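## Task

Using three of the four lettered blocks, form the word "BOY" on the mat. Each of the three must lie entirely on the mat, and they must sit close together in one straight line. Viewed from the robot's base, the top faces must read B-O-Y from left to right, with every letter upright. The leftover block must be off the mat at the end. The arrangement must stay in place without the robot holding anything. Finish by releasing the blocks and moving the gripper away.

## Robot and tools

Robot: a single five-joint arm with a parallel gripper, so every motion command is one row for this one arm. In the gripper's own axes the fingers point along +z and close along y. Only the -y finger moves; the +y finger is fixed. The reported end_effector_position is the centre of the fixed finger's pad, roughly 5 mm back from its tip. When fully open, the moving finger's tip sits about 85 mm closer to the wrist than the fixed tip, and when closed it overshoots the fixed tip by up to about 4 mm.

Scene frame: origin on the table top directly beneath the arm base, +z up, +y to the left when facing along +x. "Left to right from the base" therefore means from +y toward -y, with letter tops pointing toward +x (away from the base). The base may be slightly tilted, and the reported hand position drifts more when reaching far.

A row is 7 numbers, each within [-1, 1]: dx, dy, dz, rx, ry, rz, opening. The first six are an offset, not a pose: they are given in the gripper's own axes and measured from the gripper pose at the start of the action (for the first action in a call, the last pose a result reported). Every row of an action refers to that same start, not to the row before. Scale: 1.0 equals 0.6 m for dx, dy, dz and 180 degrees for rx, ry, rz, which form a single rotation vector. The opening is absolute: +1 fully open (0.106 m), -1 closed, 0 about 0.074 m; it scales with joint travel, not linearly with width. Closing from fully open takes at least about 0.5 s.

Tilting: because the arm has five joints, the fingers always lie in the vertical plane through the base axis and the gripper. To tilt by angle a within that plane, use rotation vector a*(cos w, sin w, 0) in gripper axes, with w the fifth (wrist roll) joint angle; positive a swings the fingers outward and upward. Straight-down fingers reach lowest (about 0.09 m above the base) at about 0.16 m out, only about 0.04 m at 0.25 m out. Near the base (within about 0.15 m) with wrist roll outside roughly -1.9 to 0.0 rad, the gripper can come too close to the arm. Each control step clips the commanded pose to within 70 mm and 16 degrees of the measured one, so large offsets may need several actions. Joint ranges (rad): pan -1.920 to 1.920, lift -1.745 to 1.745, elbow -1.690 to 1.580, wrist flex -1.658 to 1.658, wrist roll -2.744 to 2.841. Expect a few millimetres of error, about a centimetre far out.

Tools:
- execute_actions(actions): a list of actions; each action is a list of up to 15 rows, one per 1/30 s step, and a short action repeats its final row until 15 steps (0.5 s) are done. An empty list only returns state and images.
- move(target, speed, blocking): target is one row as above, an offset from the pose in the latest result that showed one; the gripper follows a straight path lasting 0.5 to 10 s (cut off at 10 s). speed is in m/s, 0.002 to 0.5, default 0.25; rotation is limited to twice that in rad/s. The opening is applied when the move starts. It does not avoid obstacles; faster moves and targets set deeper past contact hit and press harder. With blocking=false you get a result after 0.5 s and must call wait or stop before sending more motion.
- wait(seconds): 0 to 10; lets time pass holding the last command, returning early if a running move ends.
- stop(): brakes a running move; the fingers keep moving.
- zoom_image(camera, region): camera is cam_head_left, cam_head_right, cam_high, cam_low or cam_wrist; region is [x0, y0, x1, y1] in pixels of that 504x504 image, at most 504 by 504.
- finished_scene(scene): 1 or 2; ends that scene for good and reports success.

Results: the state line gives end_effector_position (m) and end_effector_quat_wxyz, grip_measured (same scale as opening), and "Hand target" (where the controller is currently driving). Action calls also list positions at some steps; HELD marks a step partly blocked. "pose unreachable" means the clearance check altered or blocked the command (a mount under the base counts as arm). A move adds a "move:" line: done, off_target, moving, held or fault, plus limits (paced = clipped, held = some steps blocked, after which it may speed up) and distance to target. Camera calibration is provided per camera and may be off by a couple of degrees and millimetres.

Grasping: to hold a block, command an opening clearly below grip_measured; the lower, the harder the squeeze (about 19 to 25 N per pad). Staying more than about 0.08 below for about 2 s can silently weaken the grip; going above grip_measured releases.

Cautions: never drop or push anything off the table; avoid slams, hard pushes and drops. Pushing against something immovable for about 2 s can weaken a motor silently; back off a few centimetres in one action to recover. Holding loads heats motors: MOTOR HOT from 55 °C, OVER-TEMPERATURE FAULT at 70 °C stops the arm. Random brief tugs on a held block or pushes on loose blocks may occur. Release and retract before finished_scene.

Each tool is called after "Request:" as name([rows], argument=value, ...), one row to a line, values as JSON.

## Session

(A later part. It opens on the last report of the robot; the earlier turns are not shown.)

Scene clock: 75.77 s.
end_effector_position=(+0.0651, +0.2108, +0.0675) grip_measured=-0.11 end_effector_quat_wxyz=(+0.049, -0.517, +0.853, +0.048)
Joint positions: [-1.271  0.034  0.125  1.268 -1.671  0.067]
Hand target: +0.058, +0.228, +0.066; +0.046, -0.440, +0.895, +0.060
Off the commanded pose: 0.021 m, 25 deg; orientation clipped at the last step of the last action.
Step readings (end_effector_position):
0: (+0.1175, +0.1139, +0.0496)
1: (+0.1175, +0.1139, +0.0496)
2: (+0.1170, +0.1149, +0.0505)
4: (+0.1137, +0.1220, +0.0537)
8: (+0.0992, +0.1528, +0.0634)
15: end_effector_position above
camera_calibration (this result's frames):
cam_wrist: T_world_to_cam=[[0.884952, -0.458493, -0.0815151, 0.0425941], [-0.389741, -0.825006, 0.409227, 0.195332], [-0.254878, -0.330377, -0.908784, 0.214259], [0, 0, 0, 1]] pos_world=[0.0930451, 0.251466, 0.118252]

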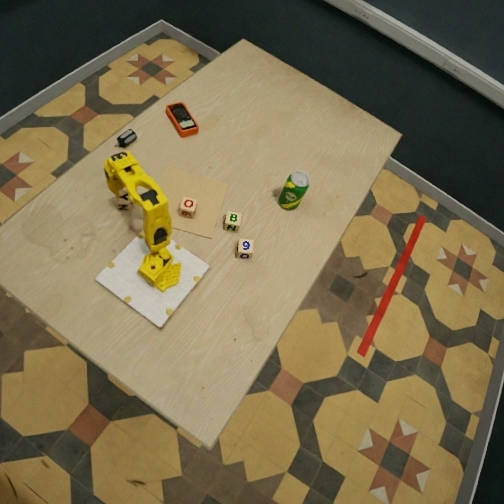

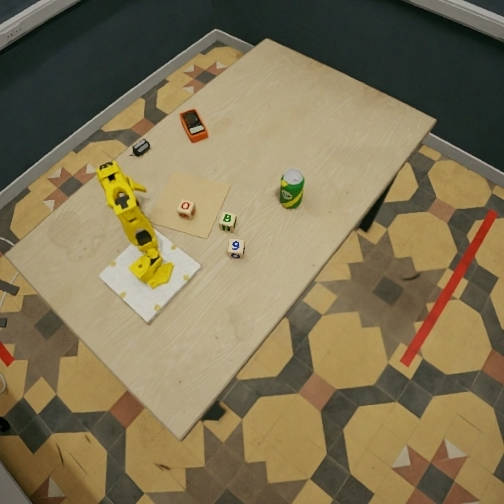

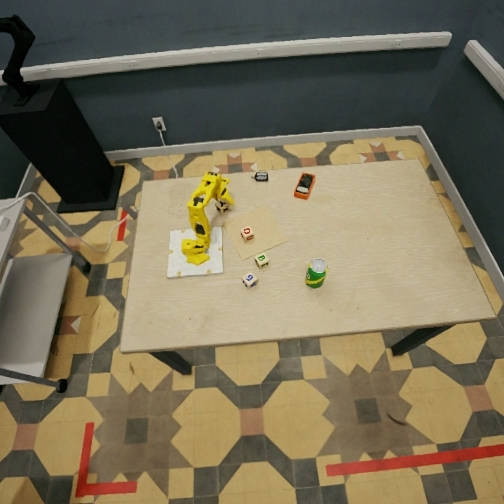

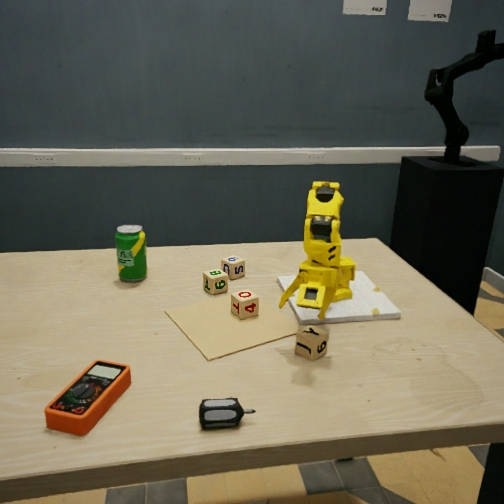

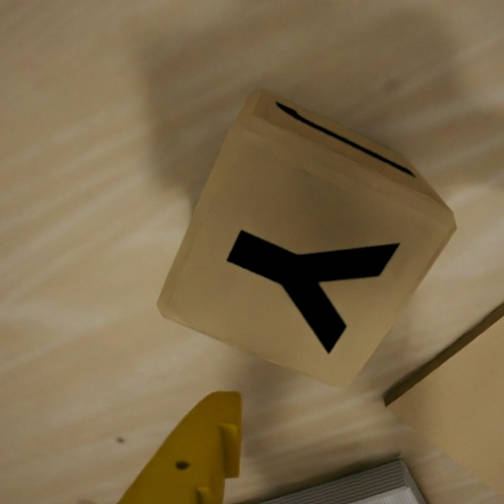

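Request:
zoom_image(camera="cam_head_right", region=[80, 130, 280, 330])

Request:
execute_actions(actions=[])

Region (80, 130, 280, 330) of cam_head_right's 504x504 image, scaled by 2.520, with more detail than that image has.

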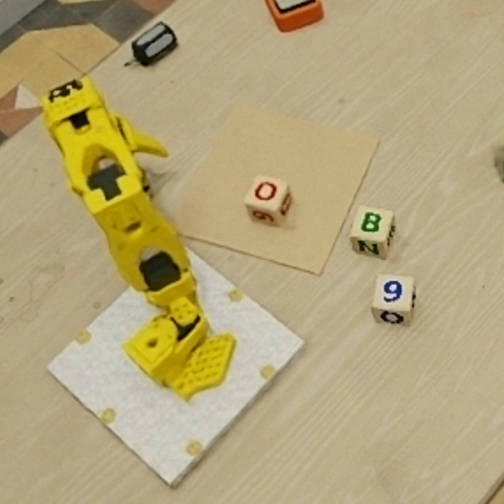

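Scene clock: 76.00 s.
end_effector_position=(+0.0602, +0.2261, +0.0683) grip_measured=-0.11 end_effector_quat_wxyz=(+0.049, -0.441, +0.894, +0.061)
Joint positions: [-1.314  0.109  0.03   1.268 -1.886  0.067]
Hand target: +0.058, +0.228, +0.066; +0.046, -0.440, +0.895, +0.060
Off the commanded pose: 0.006 m, 17 deg; orientation clipped at the last step of the last action.
camera_calibration (this result's frames):
cam_wrist: T_world_to_cam=[[0.792568, -0.59858, -0.116357, 0.0936349], [-0.51452, -0.758871, 0.39923, 0.19895], [-0.327271, -0.256548, -0.909438, 0.206455], [0, 0, 0, 1]] pos_world=[0.0957185, 0.259991, 0.119227]

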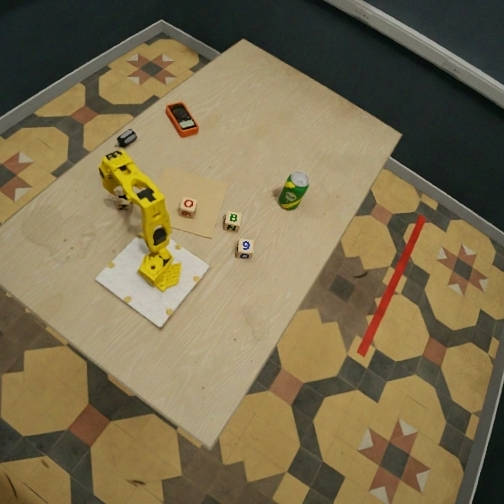

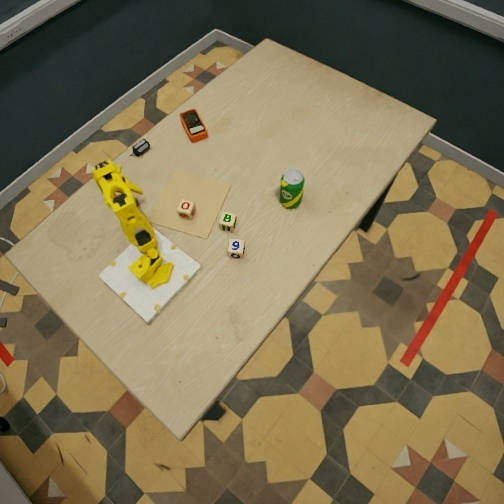

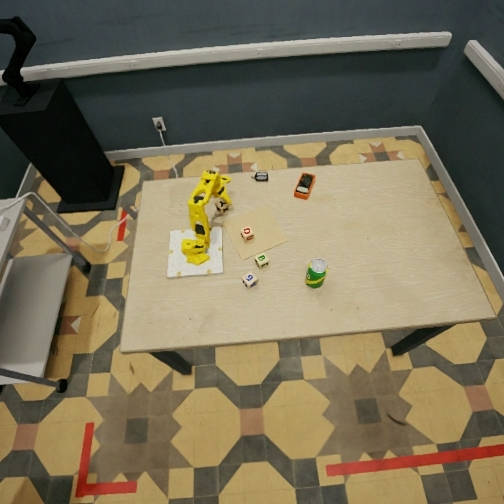

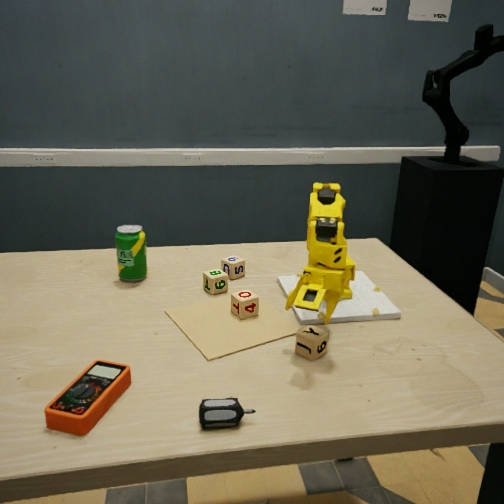

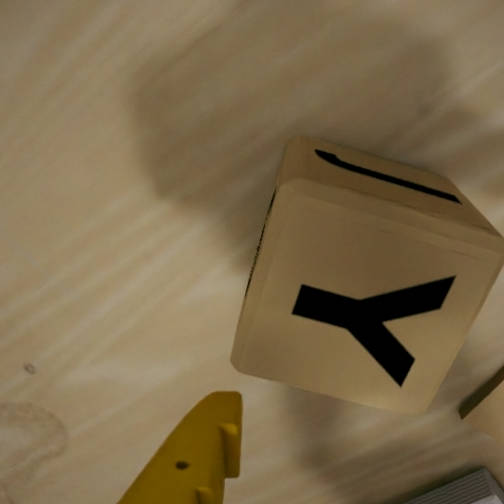

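Request:
execute_actions(actions=[])

Request:
zoom_image(camera="cam_wrist", region=[200, 120, 504, 424])

Scene clock: 76.17 s.
end_effector_position=(+0.0603, +0.2264, +0.0685) grip_measured=-0.11 end_effector_quat_wxyz=(+0.049, -0.439, +0.895, +0.062)
Joint positions: [-1.314  0.109  0.029  1.268 -1.891  0.067]
Hand target: +0.058, +0.228, +0.066; +0.046, -0.440, +0.895, +0.060
Off the commanded pose: 0.006 m, 16 deg; orientation clipped at the last step of the last action.
camera_calibration (this result's frames):
cam_wrist: T_world_to_cam=[[0.789797, -0.602, -0.117546, 0.0947773], [-0.517871, -0.757163, 0.398138, 0.199004], [-0.32868, -0.253575, -0.909763, 0.206225], [0, 0, 0, 1]] pos_world=[0.0959857, 0.260028, 0.119526]

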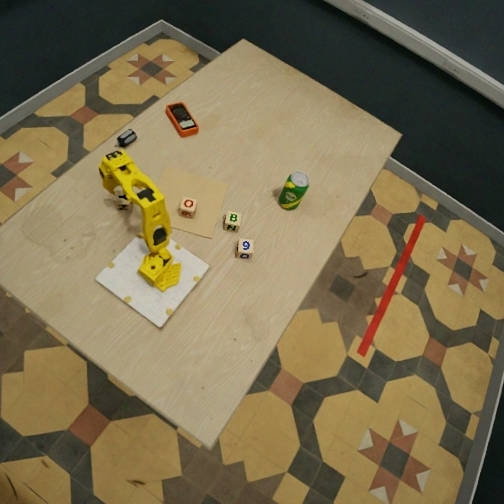

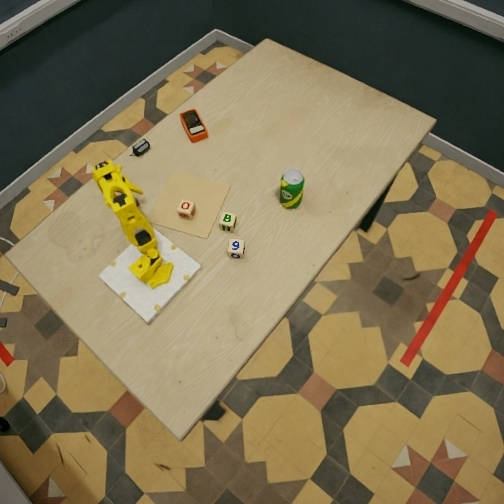

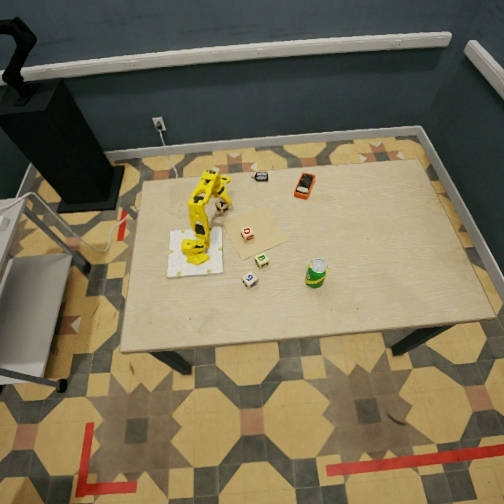

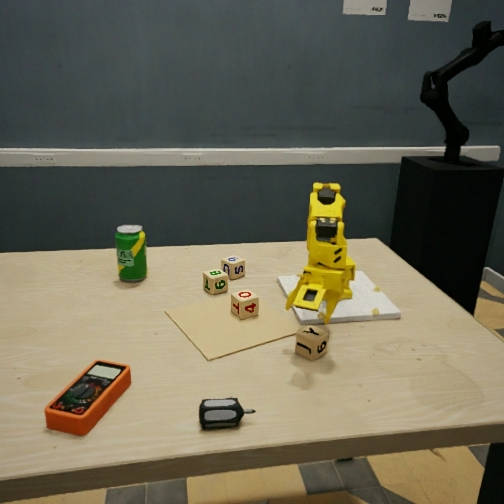

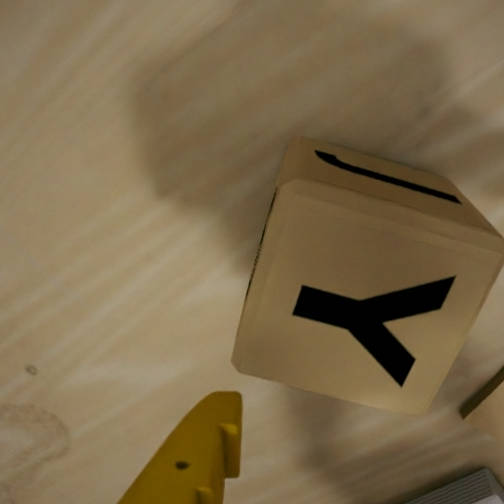

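Region (200, 120, 504, 424) of cam_wrist's 504x504 image, scaled by 1.658.

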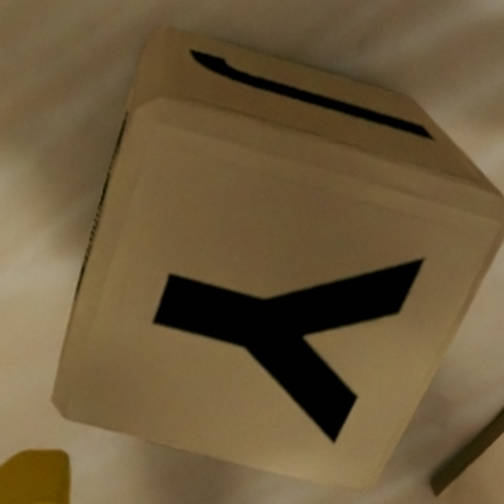

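Request:
execute_actions([
  [[-0.0012,0.0056,0.0065,0.0021,0.0038,0.0119,-0.1],[-0.0038,0.0071,0.0103,0.0044,0.0081,0.0262,-0.1],[-0.0065,0.0088,0.0159,0.0069,0.0129,0.0412,-0.1],[-0.0089,0.0104,0.0231,0.0098,0.0181,0.0555,-0.1],[-0.0099,0.0111,0.0317,0.0129,0.0239,0.0674,-0.1],[-0.0094,0.0109,0.0418,0.0159,0.0296,0.0753,-0.1],[-0.0077,0.0101,0.0533,0.019,0.0353,0.0793,-0.1],[-0.0061,0.0093,0.0648,0.0218,0.0405,0.0793,-0.14],[-0.0038,0.0059,0.0744,0.0239,0.0444,0.0793,-0.21],[-0.0018,0.0018,0.0814,0.0252,0.0467,0.0793,-0.28],[0.0,-0.0019,0.0851,0.0257,0.0477,0.0793,-0.35],[0.0011,-0.0048,0.0864,0.0257,0.0477,0.0793,-0.4],[0.0015,-0.0062,0.0863,0.0257,0.0477,0.0793,-0.44],[0.0015,-0.0062,0.0863,0.0257,0.0477,0.0793,-0.48],[0.0015,-0.0062,0.0863,0.0257,0.0477,0.0793,-0.51]],
])

Scene clock: 84.10 s.
end_effector_position=(+0.0609, +0.2300, +0.0205) grip_measured=-0.39 end_effector_quat_wxyz=(-0.007, -0.330, +0.944, -0.000)
Joint positions: [-1.317  0.45  -0.117  1.24  -2.135  0.048]
Hand target: +0.064, +0.230, +0.017; -0.008, -0.325, +0.946, -0.001
Off the commanded pose: 0.005 m, 1 deg.
Step readings (end_effector_position):
0: (+0.0603, +0.2264, +0.0685)
1: (+0.0603, +0.2266, +0.0685)
2: (+0.0601, +0.2270, +0.0677)
4: (+0.0604, +0.2301, +0.0649)
8: (+0.0609, +0.2345, +0.0498)
15: end_effector_position above
camera_calibration (this result's frames):
cam_wrist: T_world_to_cam=[[0.617628, -0.784605, -0.0541346, 0.141984], [-0.64323, -0.543547, 0.53927, 0.176767], [-0.452539, -0.298247, -0.840391, 0.180014], [0, 0, 0, 1]] pos_world=[0.107471, 0.261171, 0.0636434]

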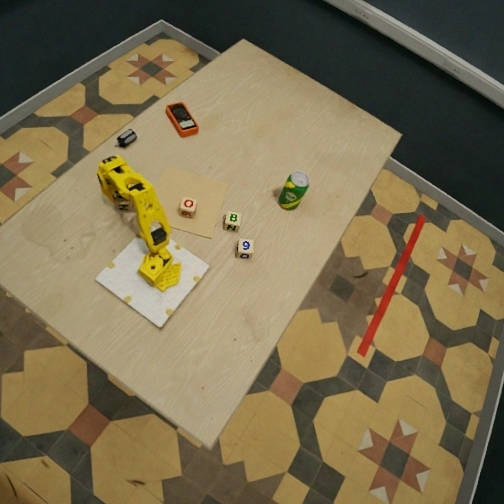

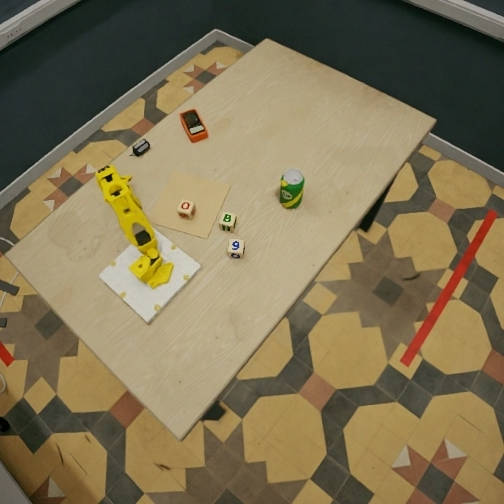

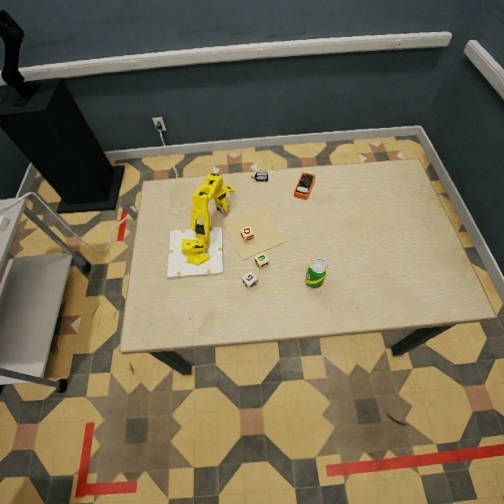

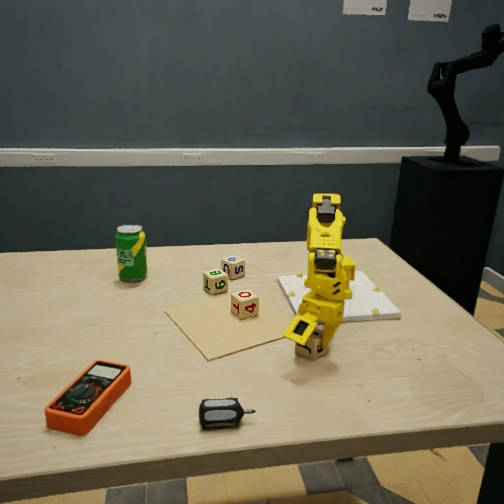

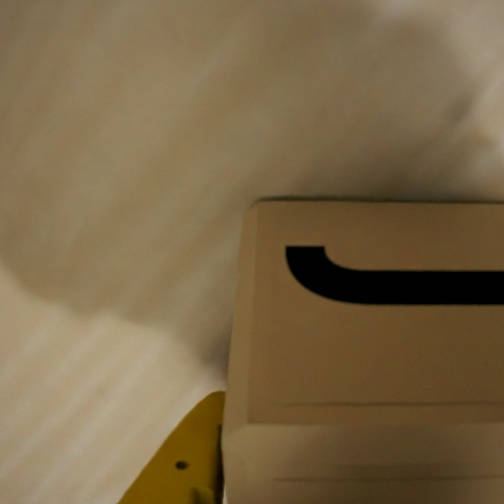

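Request:
zoom_image(camera="cam_low", region=[240, 250, 400, 410])

Request:
execute_actions(actions=[])

Region (240, 250, 400, 410) of cam_low's 504x504 image, scaled by 3.150, with more detail than that image has.

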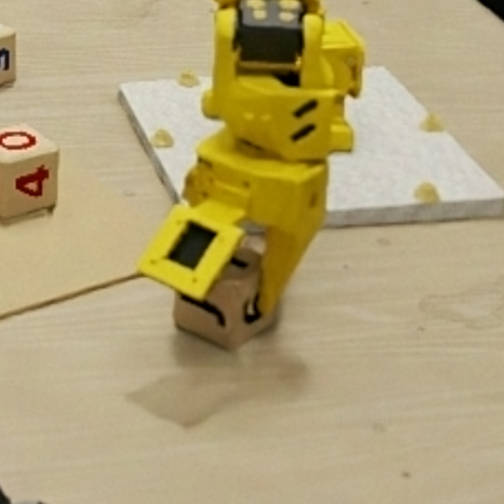

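Scene clock: 84.27 s.
end_effector_position=(+0.0616, +0.2311, +0.0210) grip_measured=-0.44 end_effector_quat_wxyz=(-0.006, -0.329, +0.944, +0.002)
Joint positions: [-1.315  0.451 -0.123  1.239 -2.135  0.044]
Hand target: +0.064, +0.230, +0.017; -0.008, -0.325, +0.946, -0.001
Off the commanded pose: 0.005 m, 1 deg.
camera_calibration (this result's frames):
cam_wrist: T_world_to_cam=[[0.616464, -0.785269, -0.0576667, 0.142767], [-0.645038, -0.545663, 0.534956, 0.178286], [-0.451551, -0.292584, -0.84291, 0.179787], [0, 0, 0, 1]] pos_world=[0.108174, 0.261998, 0.0644016]

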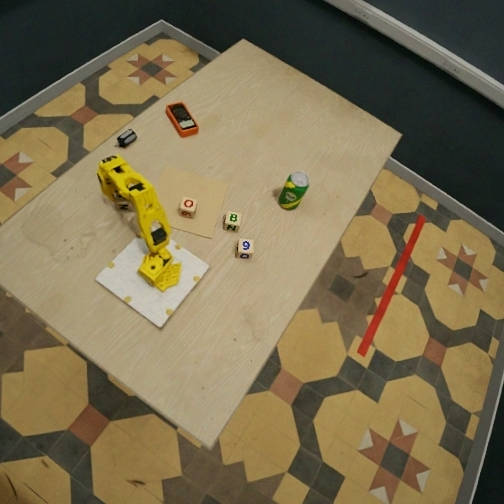

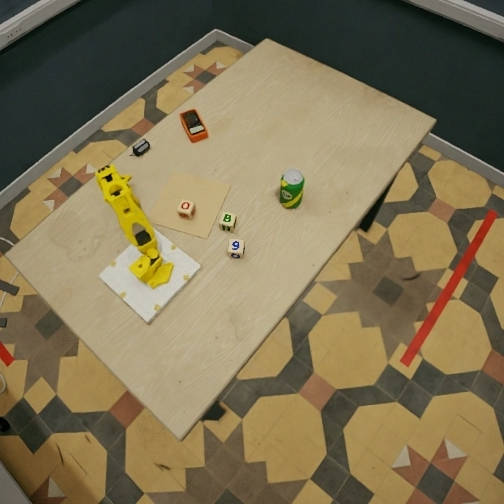

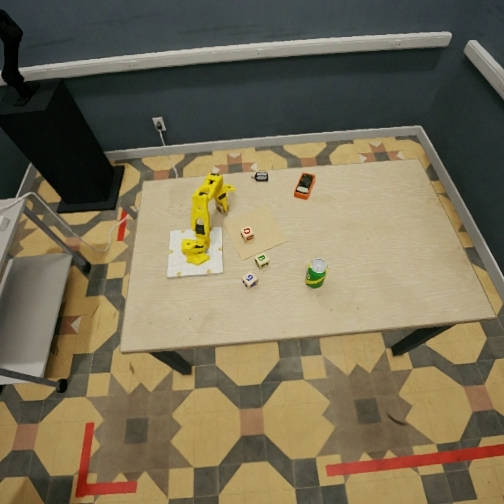

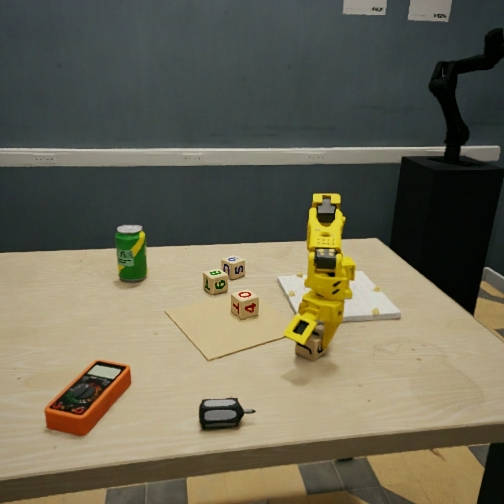

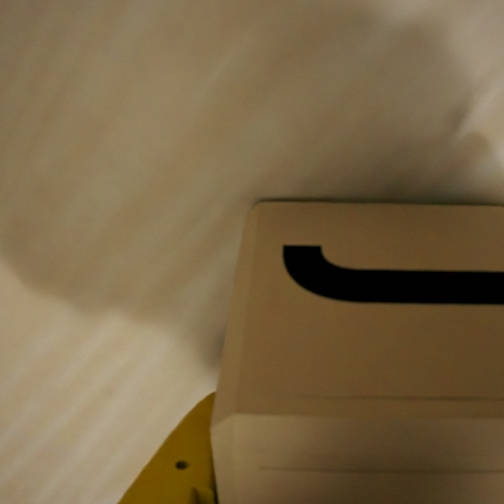

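Request:
execute_actions([
  [[-0.0012,-0.0022,0.0,0.0,0.0,0.0,-0.51],[-0.0006,-0.0055,-0.01,0.0,0.0,-0.0056,-0.51],[0.0007,-0.0136,-0.0234,0.0,0.0,-0.0194,-0.51],[0.0028,-0.0267,-0.0368,0.0,0.0,-0.0367,-0.51],[0.0056,-0.0447,-0.0503,0.0,0.0,-0.0539,-0.51],[0.0087,-0.0644,-0.0621,0.0,0.0,-0.0711,-0.51],[0.0118,-0.085,-0.0722,0.0,0.0,-0.0883,-0.51],[0.0149,-0.1055,-0.0807,0.0,0.0,-0.1056,-0.51],[0.018,-0.1261,-0.0875,0.0,0.0,-0.1228,-0.51],[0.0211,-0.1466,-0.0926,0.0,0.0,-0.14,-0.51],[0.0242,-0.1672,-0.0961,0.0,0.0,-0.1572,-0.51],[0.0273,-0.1878,-0.0979,0.0,0.0,-0.1744,-0.51],[0.0303,-0.2084,-0.0997,0.0,0.0,-0.1917,-0.51],[0.0334,-0.229,-0.0998,0.0,0.0,-0.2089,-0.51],[0.0363,-0.2488,-0.0999,0.0,0.0,-0.2261,-0.51]],
])

Scene clock: 89.63 s.
end_effector_position=(+0.1140, +0.1415, +0.0731) grip_measured=-0.45 end_effector_quat_wxyz=(-0.044, -0.522, +0.852, -0.010)
Joint positions: [-0.886  0.023  0.085  1.541 -1.277  0.043]
Hand target: +0.130, +0.109, +0.077; -0.053, -0.584, +0.810, +0.001
Off the commanded pose: 0.048 m, 17 deg; orientation clipped at the last step of the last action.
Step readings (end_effector_position):
0: (+0.0616, +0.2311, +0.0210)
1: (+0.0616, +0.2311, +0.0210)
2: (+0.0616, +0.2312, +0.0216)
4: (+0.0623, +0.2297, +0.0260)
8: (+0.0756, +0.2084, +0.0464)
15: end_effector_position above
camera_calibration (this result's frames):
cam_wrist: T_world_to_cam=[[0.883355, -0.462075, -0.0785475, -0.0315327], [-0.329502, -0.731406, 0.597054, 0.121062], [-0.333334, -0.501529, -0.798346, 0.233993], [0, 0, 0, 1]] pos_world=[0.145743, 0.191329, 0.11205]

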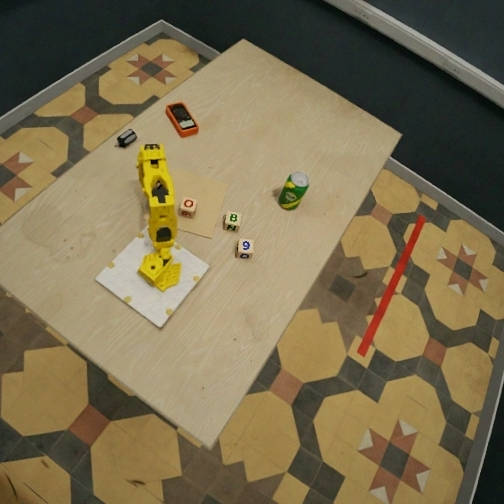

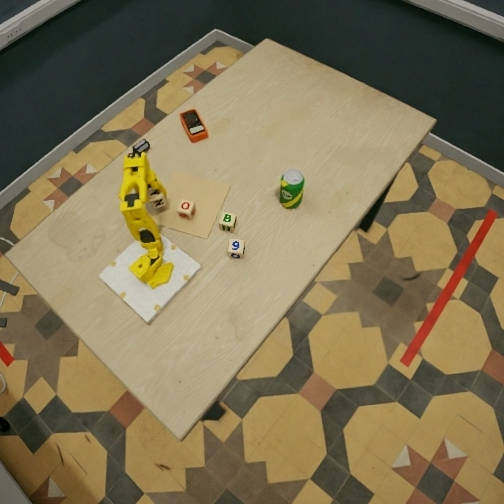

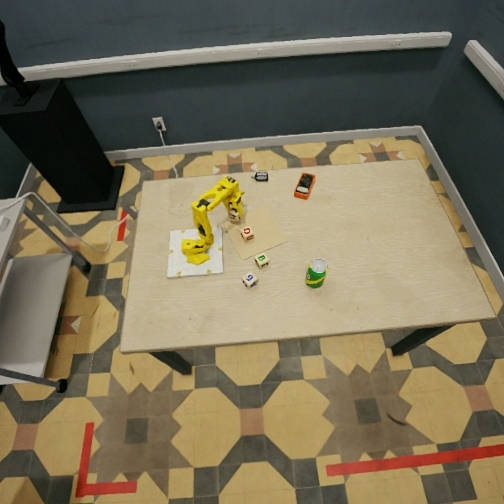

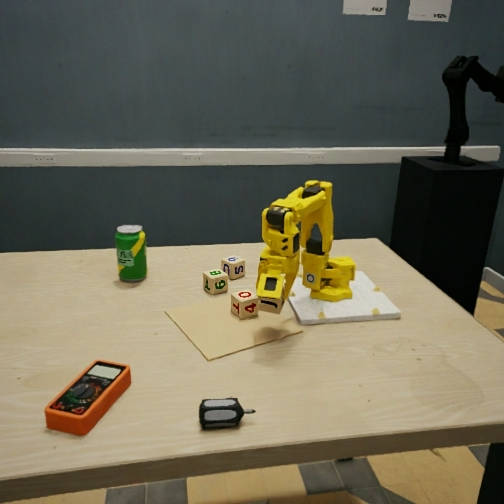

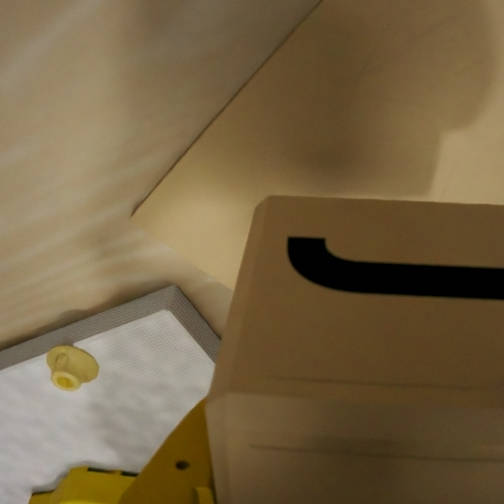

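Request:
zoom_image(camera="cam_low", region=[200, 230, 360, 390])

Request:
execute_actions(actions=[])

Region (200, 230, 360, 390) of cam_low's 504x504 image, scaled by 3.150, with more detail than that image has.

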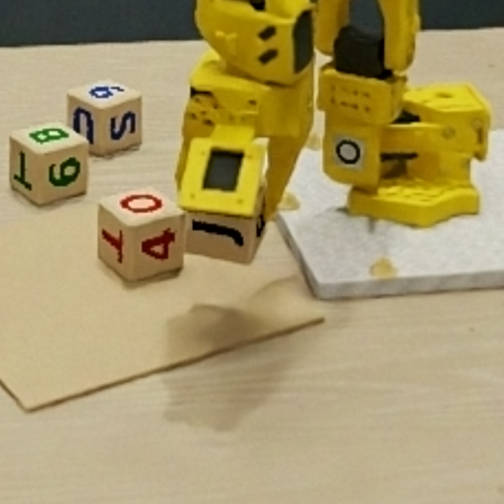

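Scene clock: 90.63 s.
end_effector_position=(+0.1318, +0.1124, +0.0772) grip_measured=-0.45 end_effector_quat_wxyz=(-0.044, -0.584, +0.811, +0.001)
Joint positions: [-0.703 -0.038  0.128  1.556 -0.946  0.043]
Hand target: +0.130, +0.109, +0.077; -0.052, -0.583, +0.811, +0.001
Off the commanded pose: 0.014 m, 9 deg; orientation clipped at the last step of the last action.
camera_calibration (this result's frames):
cam_wrist: T_world_to_cam=[[0.940086, -0.32533, -0.101977, -0.0813879], [-0.208088, -0.784437, 0.584258, 0.0940928], [-0.270071, -0.528033, -0.805135, 0.223782], [0, 0, 0, 1]] pos_world=[0.156528, 0.165496, 0.116901]

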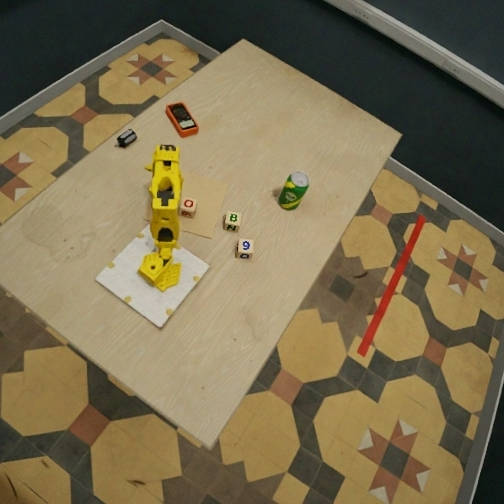

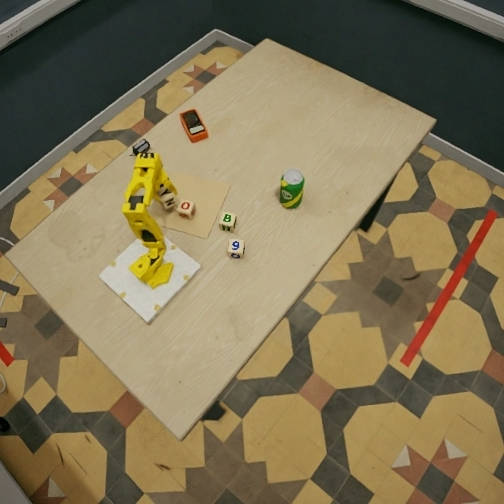

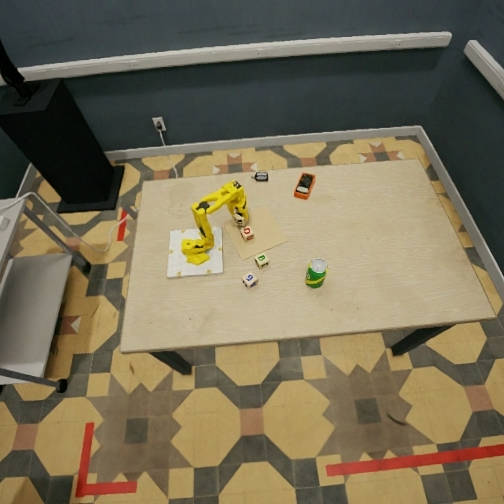

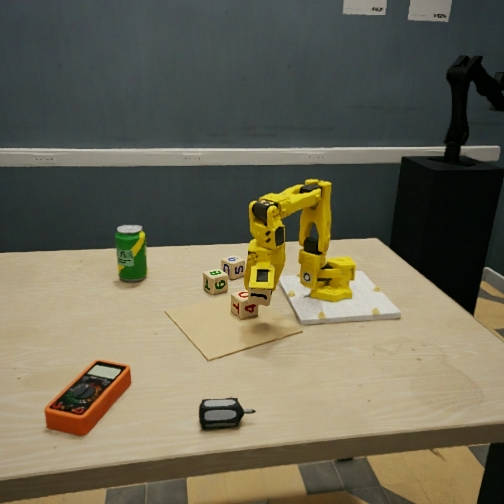

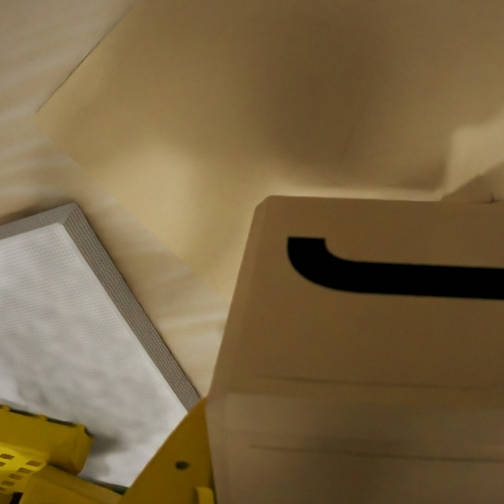

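Request:
execute_actions([
  [[0.012,-0.0052,0.0009,0.0012,-0.0019,-0.0167,-0.51],[0.0223,-0.0163,0.001,0.0037,-0.0057,-0.0361,-0.51],[0.0364,-0.0305,0.0013,0.0064,-0.0093,-0.0556,-0.51],[0.0518,-0.0459,0.0015,0.0093,-0.0127,-0.0739,-0.51],[0.0671,-0.0612,0.0018,0.012,-0.0155,-0.0917,-0.51],[0.0836,-0.0753,0.0022,0.0144,-0.0175,-0.1089,-0.51],[0.0999,-0.0895,0.0043,0.0149,-0.0171,-0.1261,-0.51],[0.115,-0.1026,0.0063,0.0153,-0.0168,-0.1433,-0.51],[0.1276,-0.1135,0.0083,0.0158,-0.0164,-0.1606,-0.51],[0.1375,-0.1223,0.0119,0.0163,-0.016,-0.1778,-0.51],[0.1433,-0.1281,0.0187,0.0168,-0.0156,-0.1944,-0.51],[0.1463,-0.132,0.0304,0.0171,-0.0152,-0.2083,-0.51],[0.1475,-0.1347,0.0454,0.0174,-0.015,-0.2194,-0.51],[0.1472,-0.136,0.0587,0.0176,-0.0148,-0.2278,-0.51],[0.1465,-0.1365,0.0686,0.0177,-0.0147,-0.2305,-0.51]],
])

Scene clock: 94.57 s.
end_effector_position=(+0.1738, +0.0089, +0.0618) grip_measured=-0.45 end_effector_quat_wxyz=(+0.015, +0.767, -0.641, -0.014)
Joint positions: [-0.09  -0.052  0.254  1.397  0.169  0.043]
Hand target: +0.175, +0.001, +0.043; +0.019, +0.822, -0.568, -0.023
Off the commanded pose: 0.025 m, 13 deg; orientation clipped at the last step of the last action.
Step readings (end_effector_position):
0: (+0.1318, +0.1124, +0.0772)
1: (+0.1316, +0.1123, +0.0773)
2: (+0.1314, +0.1103, +0.0771)
4: (+0.1341, +0.1018, +0.0768)
8: (+0.1483, +0.0674, +0.0762)
15: end_effector_position above
camera_calibration (this result's frames):
cam_wrist: T_world_to_cam=[[0.98081, 0.172196, -0.0914297, -0.168313], [0.194434, -0.829366, 0.523781, -0.0351408], [0.0143644, -0.531507, -0.846932, 0.121234], [0, 0, 0, 1]] pos_world=[0.170175, 0.064275, 0.105694]

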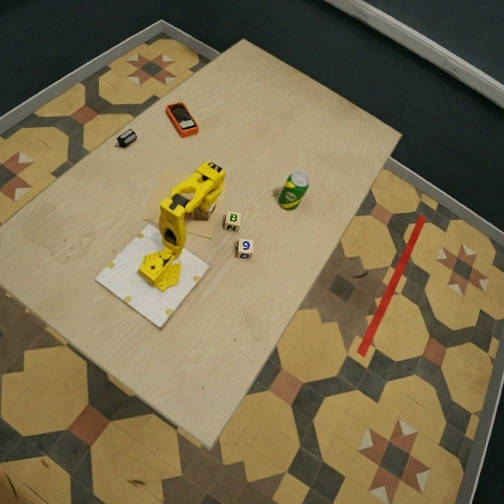

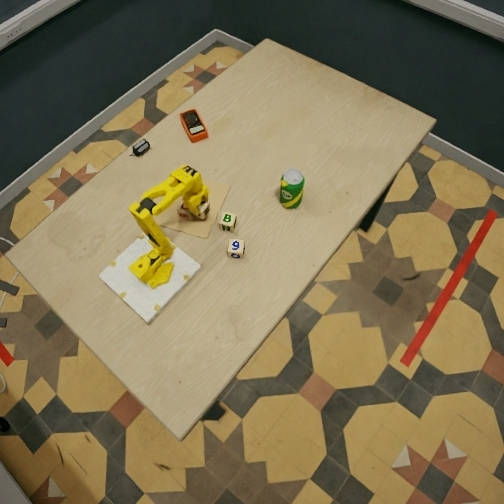

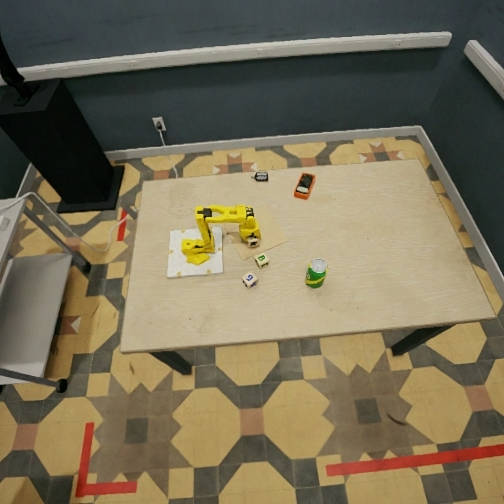

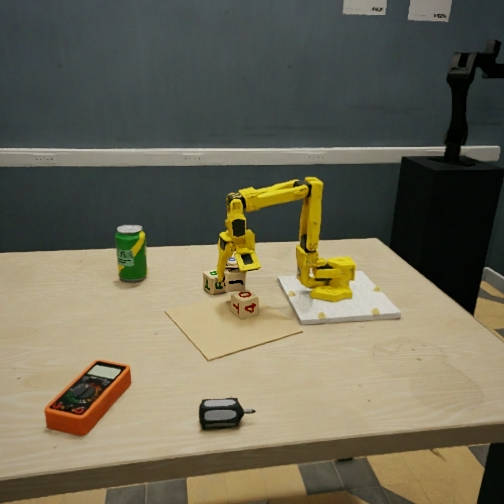

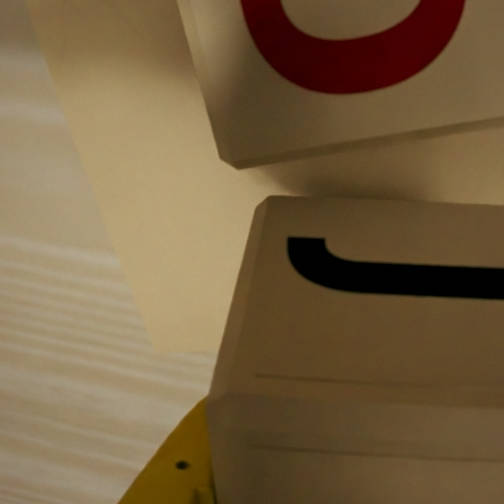

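Request:
zoom_image(camera="cam_low", region=[160, 220, 320, 380])

Request:
zoom_image(camera="cam_high", region=[190, 190, 310, 310])

Request:
execute_actions(actions=[])

Region (160, 220, 320, 380) of cam_low's 504x504 image, scaled by 3.150, with more detail than that image has.

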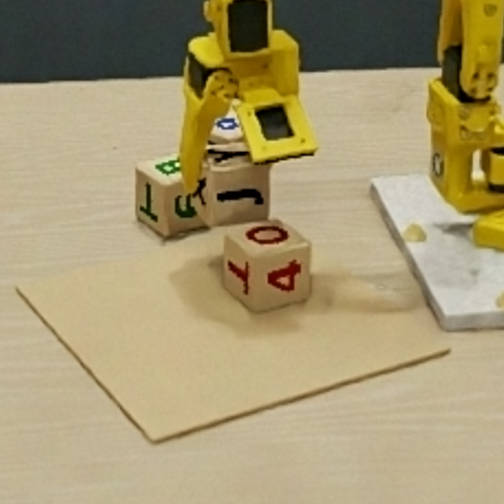

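Region (190, 190, 310, 310) of cam_high's 504x504 image, scaled by 4.200, with more detail than that image has.

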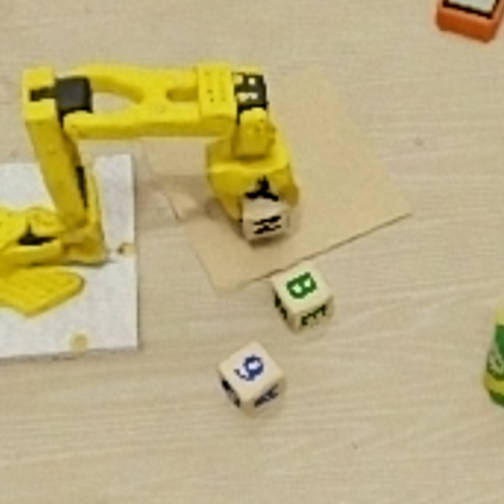

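Scene clock: 94.77 s.
end_effector_position=(+0.1775, +0.0035, +0.0471) grip_measured=-0.45 end_effector_quat_wxyz=(+0.013, +0.821, -0.570, -0.015)
Joint positions: [-0.067 -0.001  0.305  1.292  0.37   0.043]
Hand target: +0.175, +0.001, +0.043; +0.018, +0.823, -0.567, -0.023
Off the commanded pose: 0.009 m, 3 deg; orientation clipped at the last step of the last action.
camera_calibration (this result's frames):
cam_wrist: T_world_to_cam=[[0.935031, 0.343661, -0.0872609, -0.165031], [0.33726, -0.78609, 0.517994, -0.0579117], [0.109419, -0.51377, -0.850922, 0.0890954], [0, 0, 0, 1]] pos_world=[0.164092, 0.0569653, 0.0914104]

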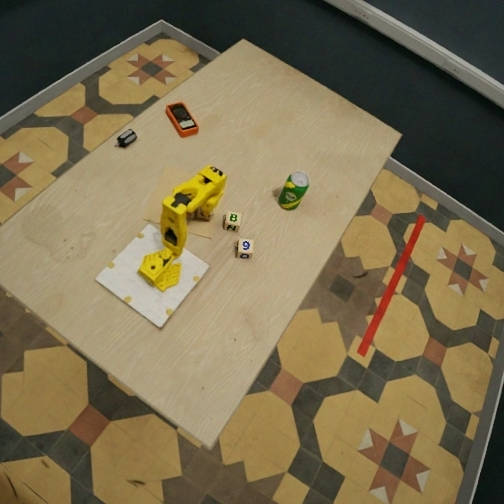

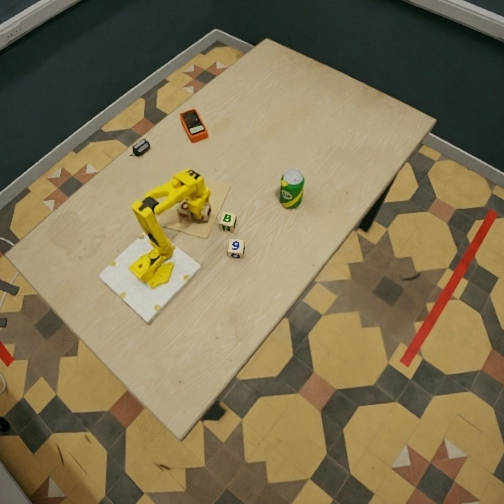

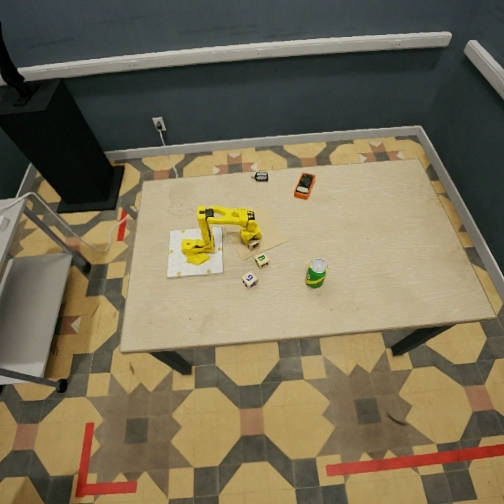

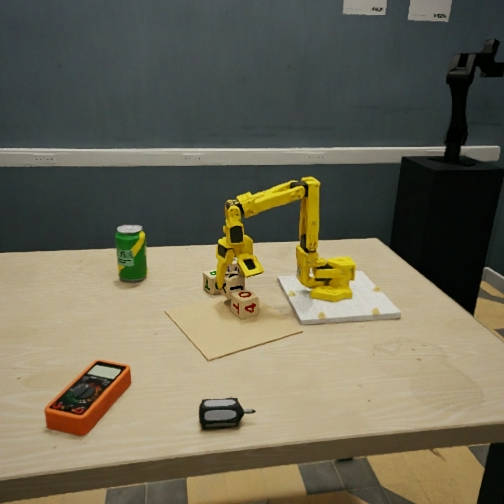

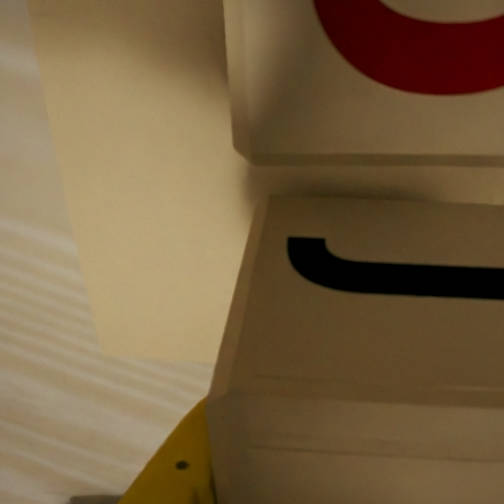

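Request:
execute_actions(actions=[])

Request:
zoom_image(camera="cam_wrist", region=[180, 0, 504, 324])

Request:
zoom_image(camera="cam_wrist", region=[60, 180, 384, 504])

Scene clock: 94.93 s.
end_effector_position=(+0.1781, +0.0031, +0.0471) grip_measured=-0.45 end_effector_quat_wxyz=(+0.012, +0.823, -0.568, -0.013)
Joint positions: [-0.065 -0.001  0.305  1.289  0.378  0.043]
Hand target: +0.175, +0.001, +0.043; +0.019, +0.823, -0.568, -0.023
Off the commanded pose: 0.009 m, 2 deg; orientation clipped at the last step of the last action.
camera_calibration (this result's frames):
cam_wrist: T_world_to_cam=[[0.933164, 0.349427, -0.0842937, -0.165238], [0.340505, -0.784201, 0.518734, -0.0589288], [0.115157, -0.512767, -0.85077, 0.0878121], [0, 0, 0, 1]] pos_world=[0.164148, 0.0565537, 0.0913477]

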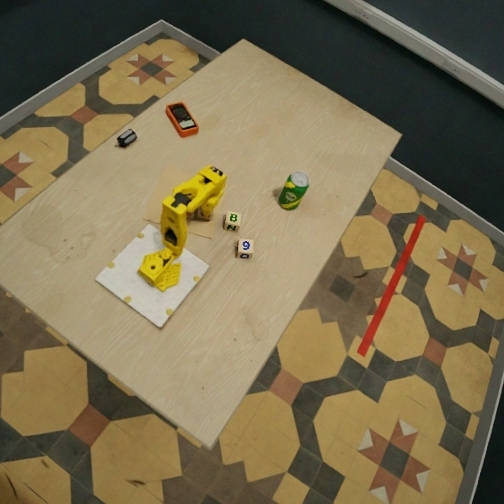

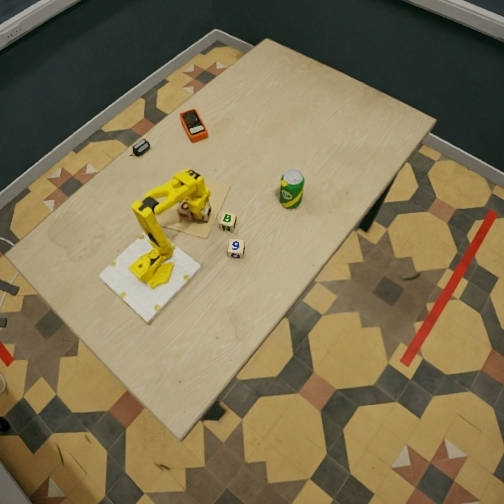

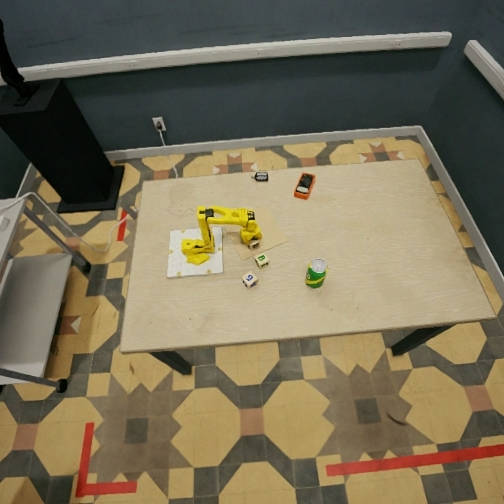

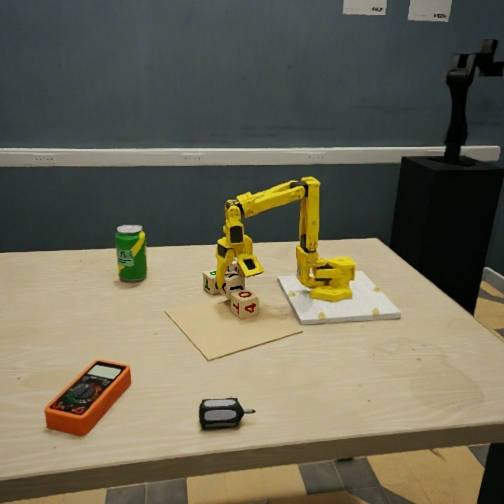

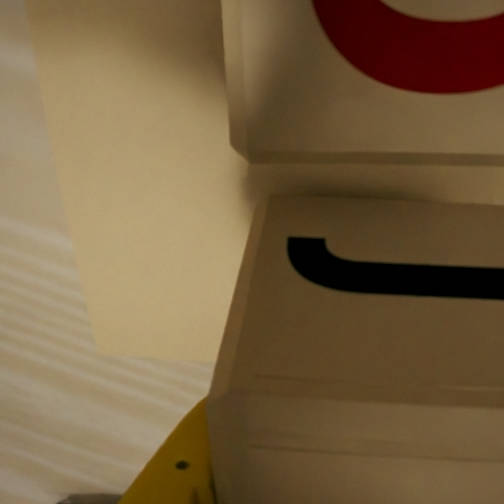

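Region (180, 0, 504, 324) of cam_wrist's 504x504 image, scaled by 1.556.

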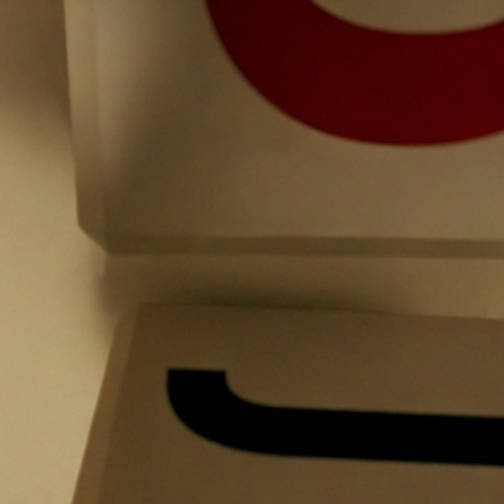

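Region (60, 180, 384, 504) of cam_wrist's 504x504 image, scaled by 1.556.

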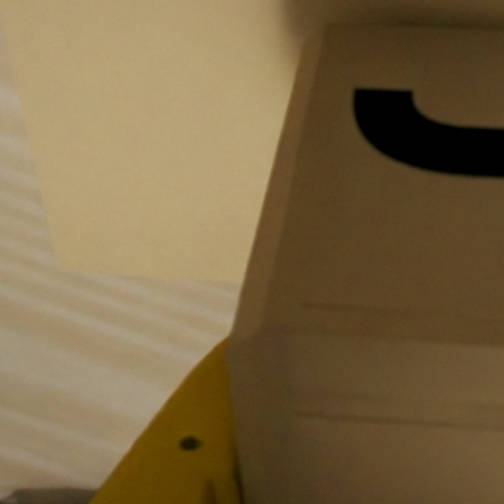

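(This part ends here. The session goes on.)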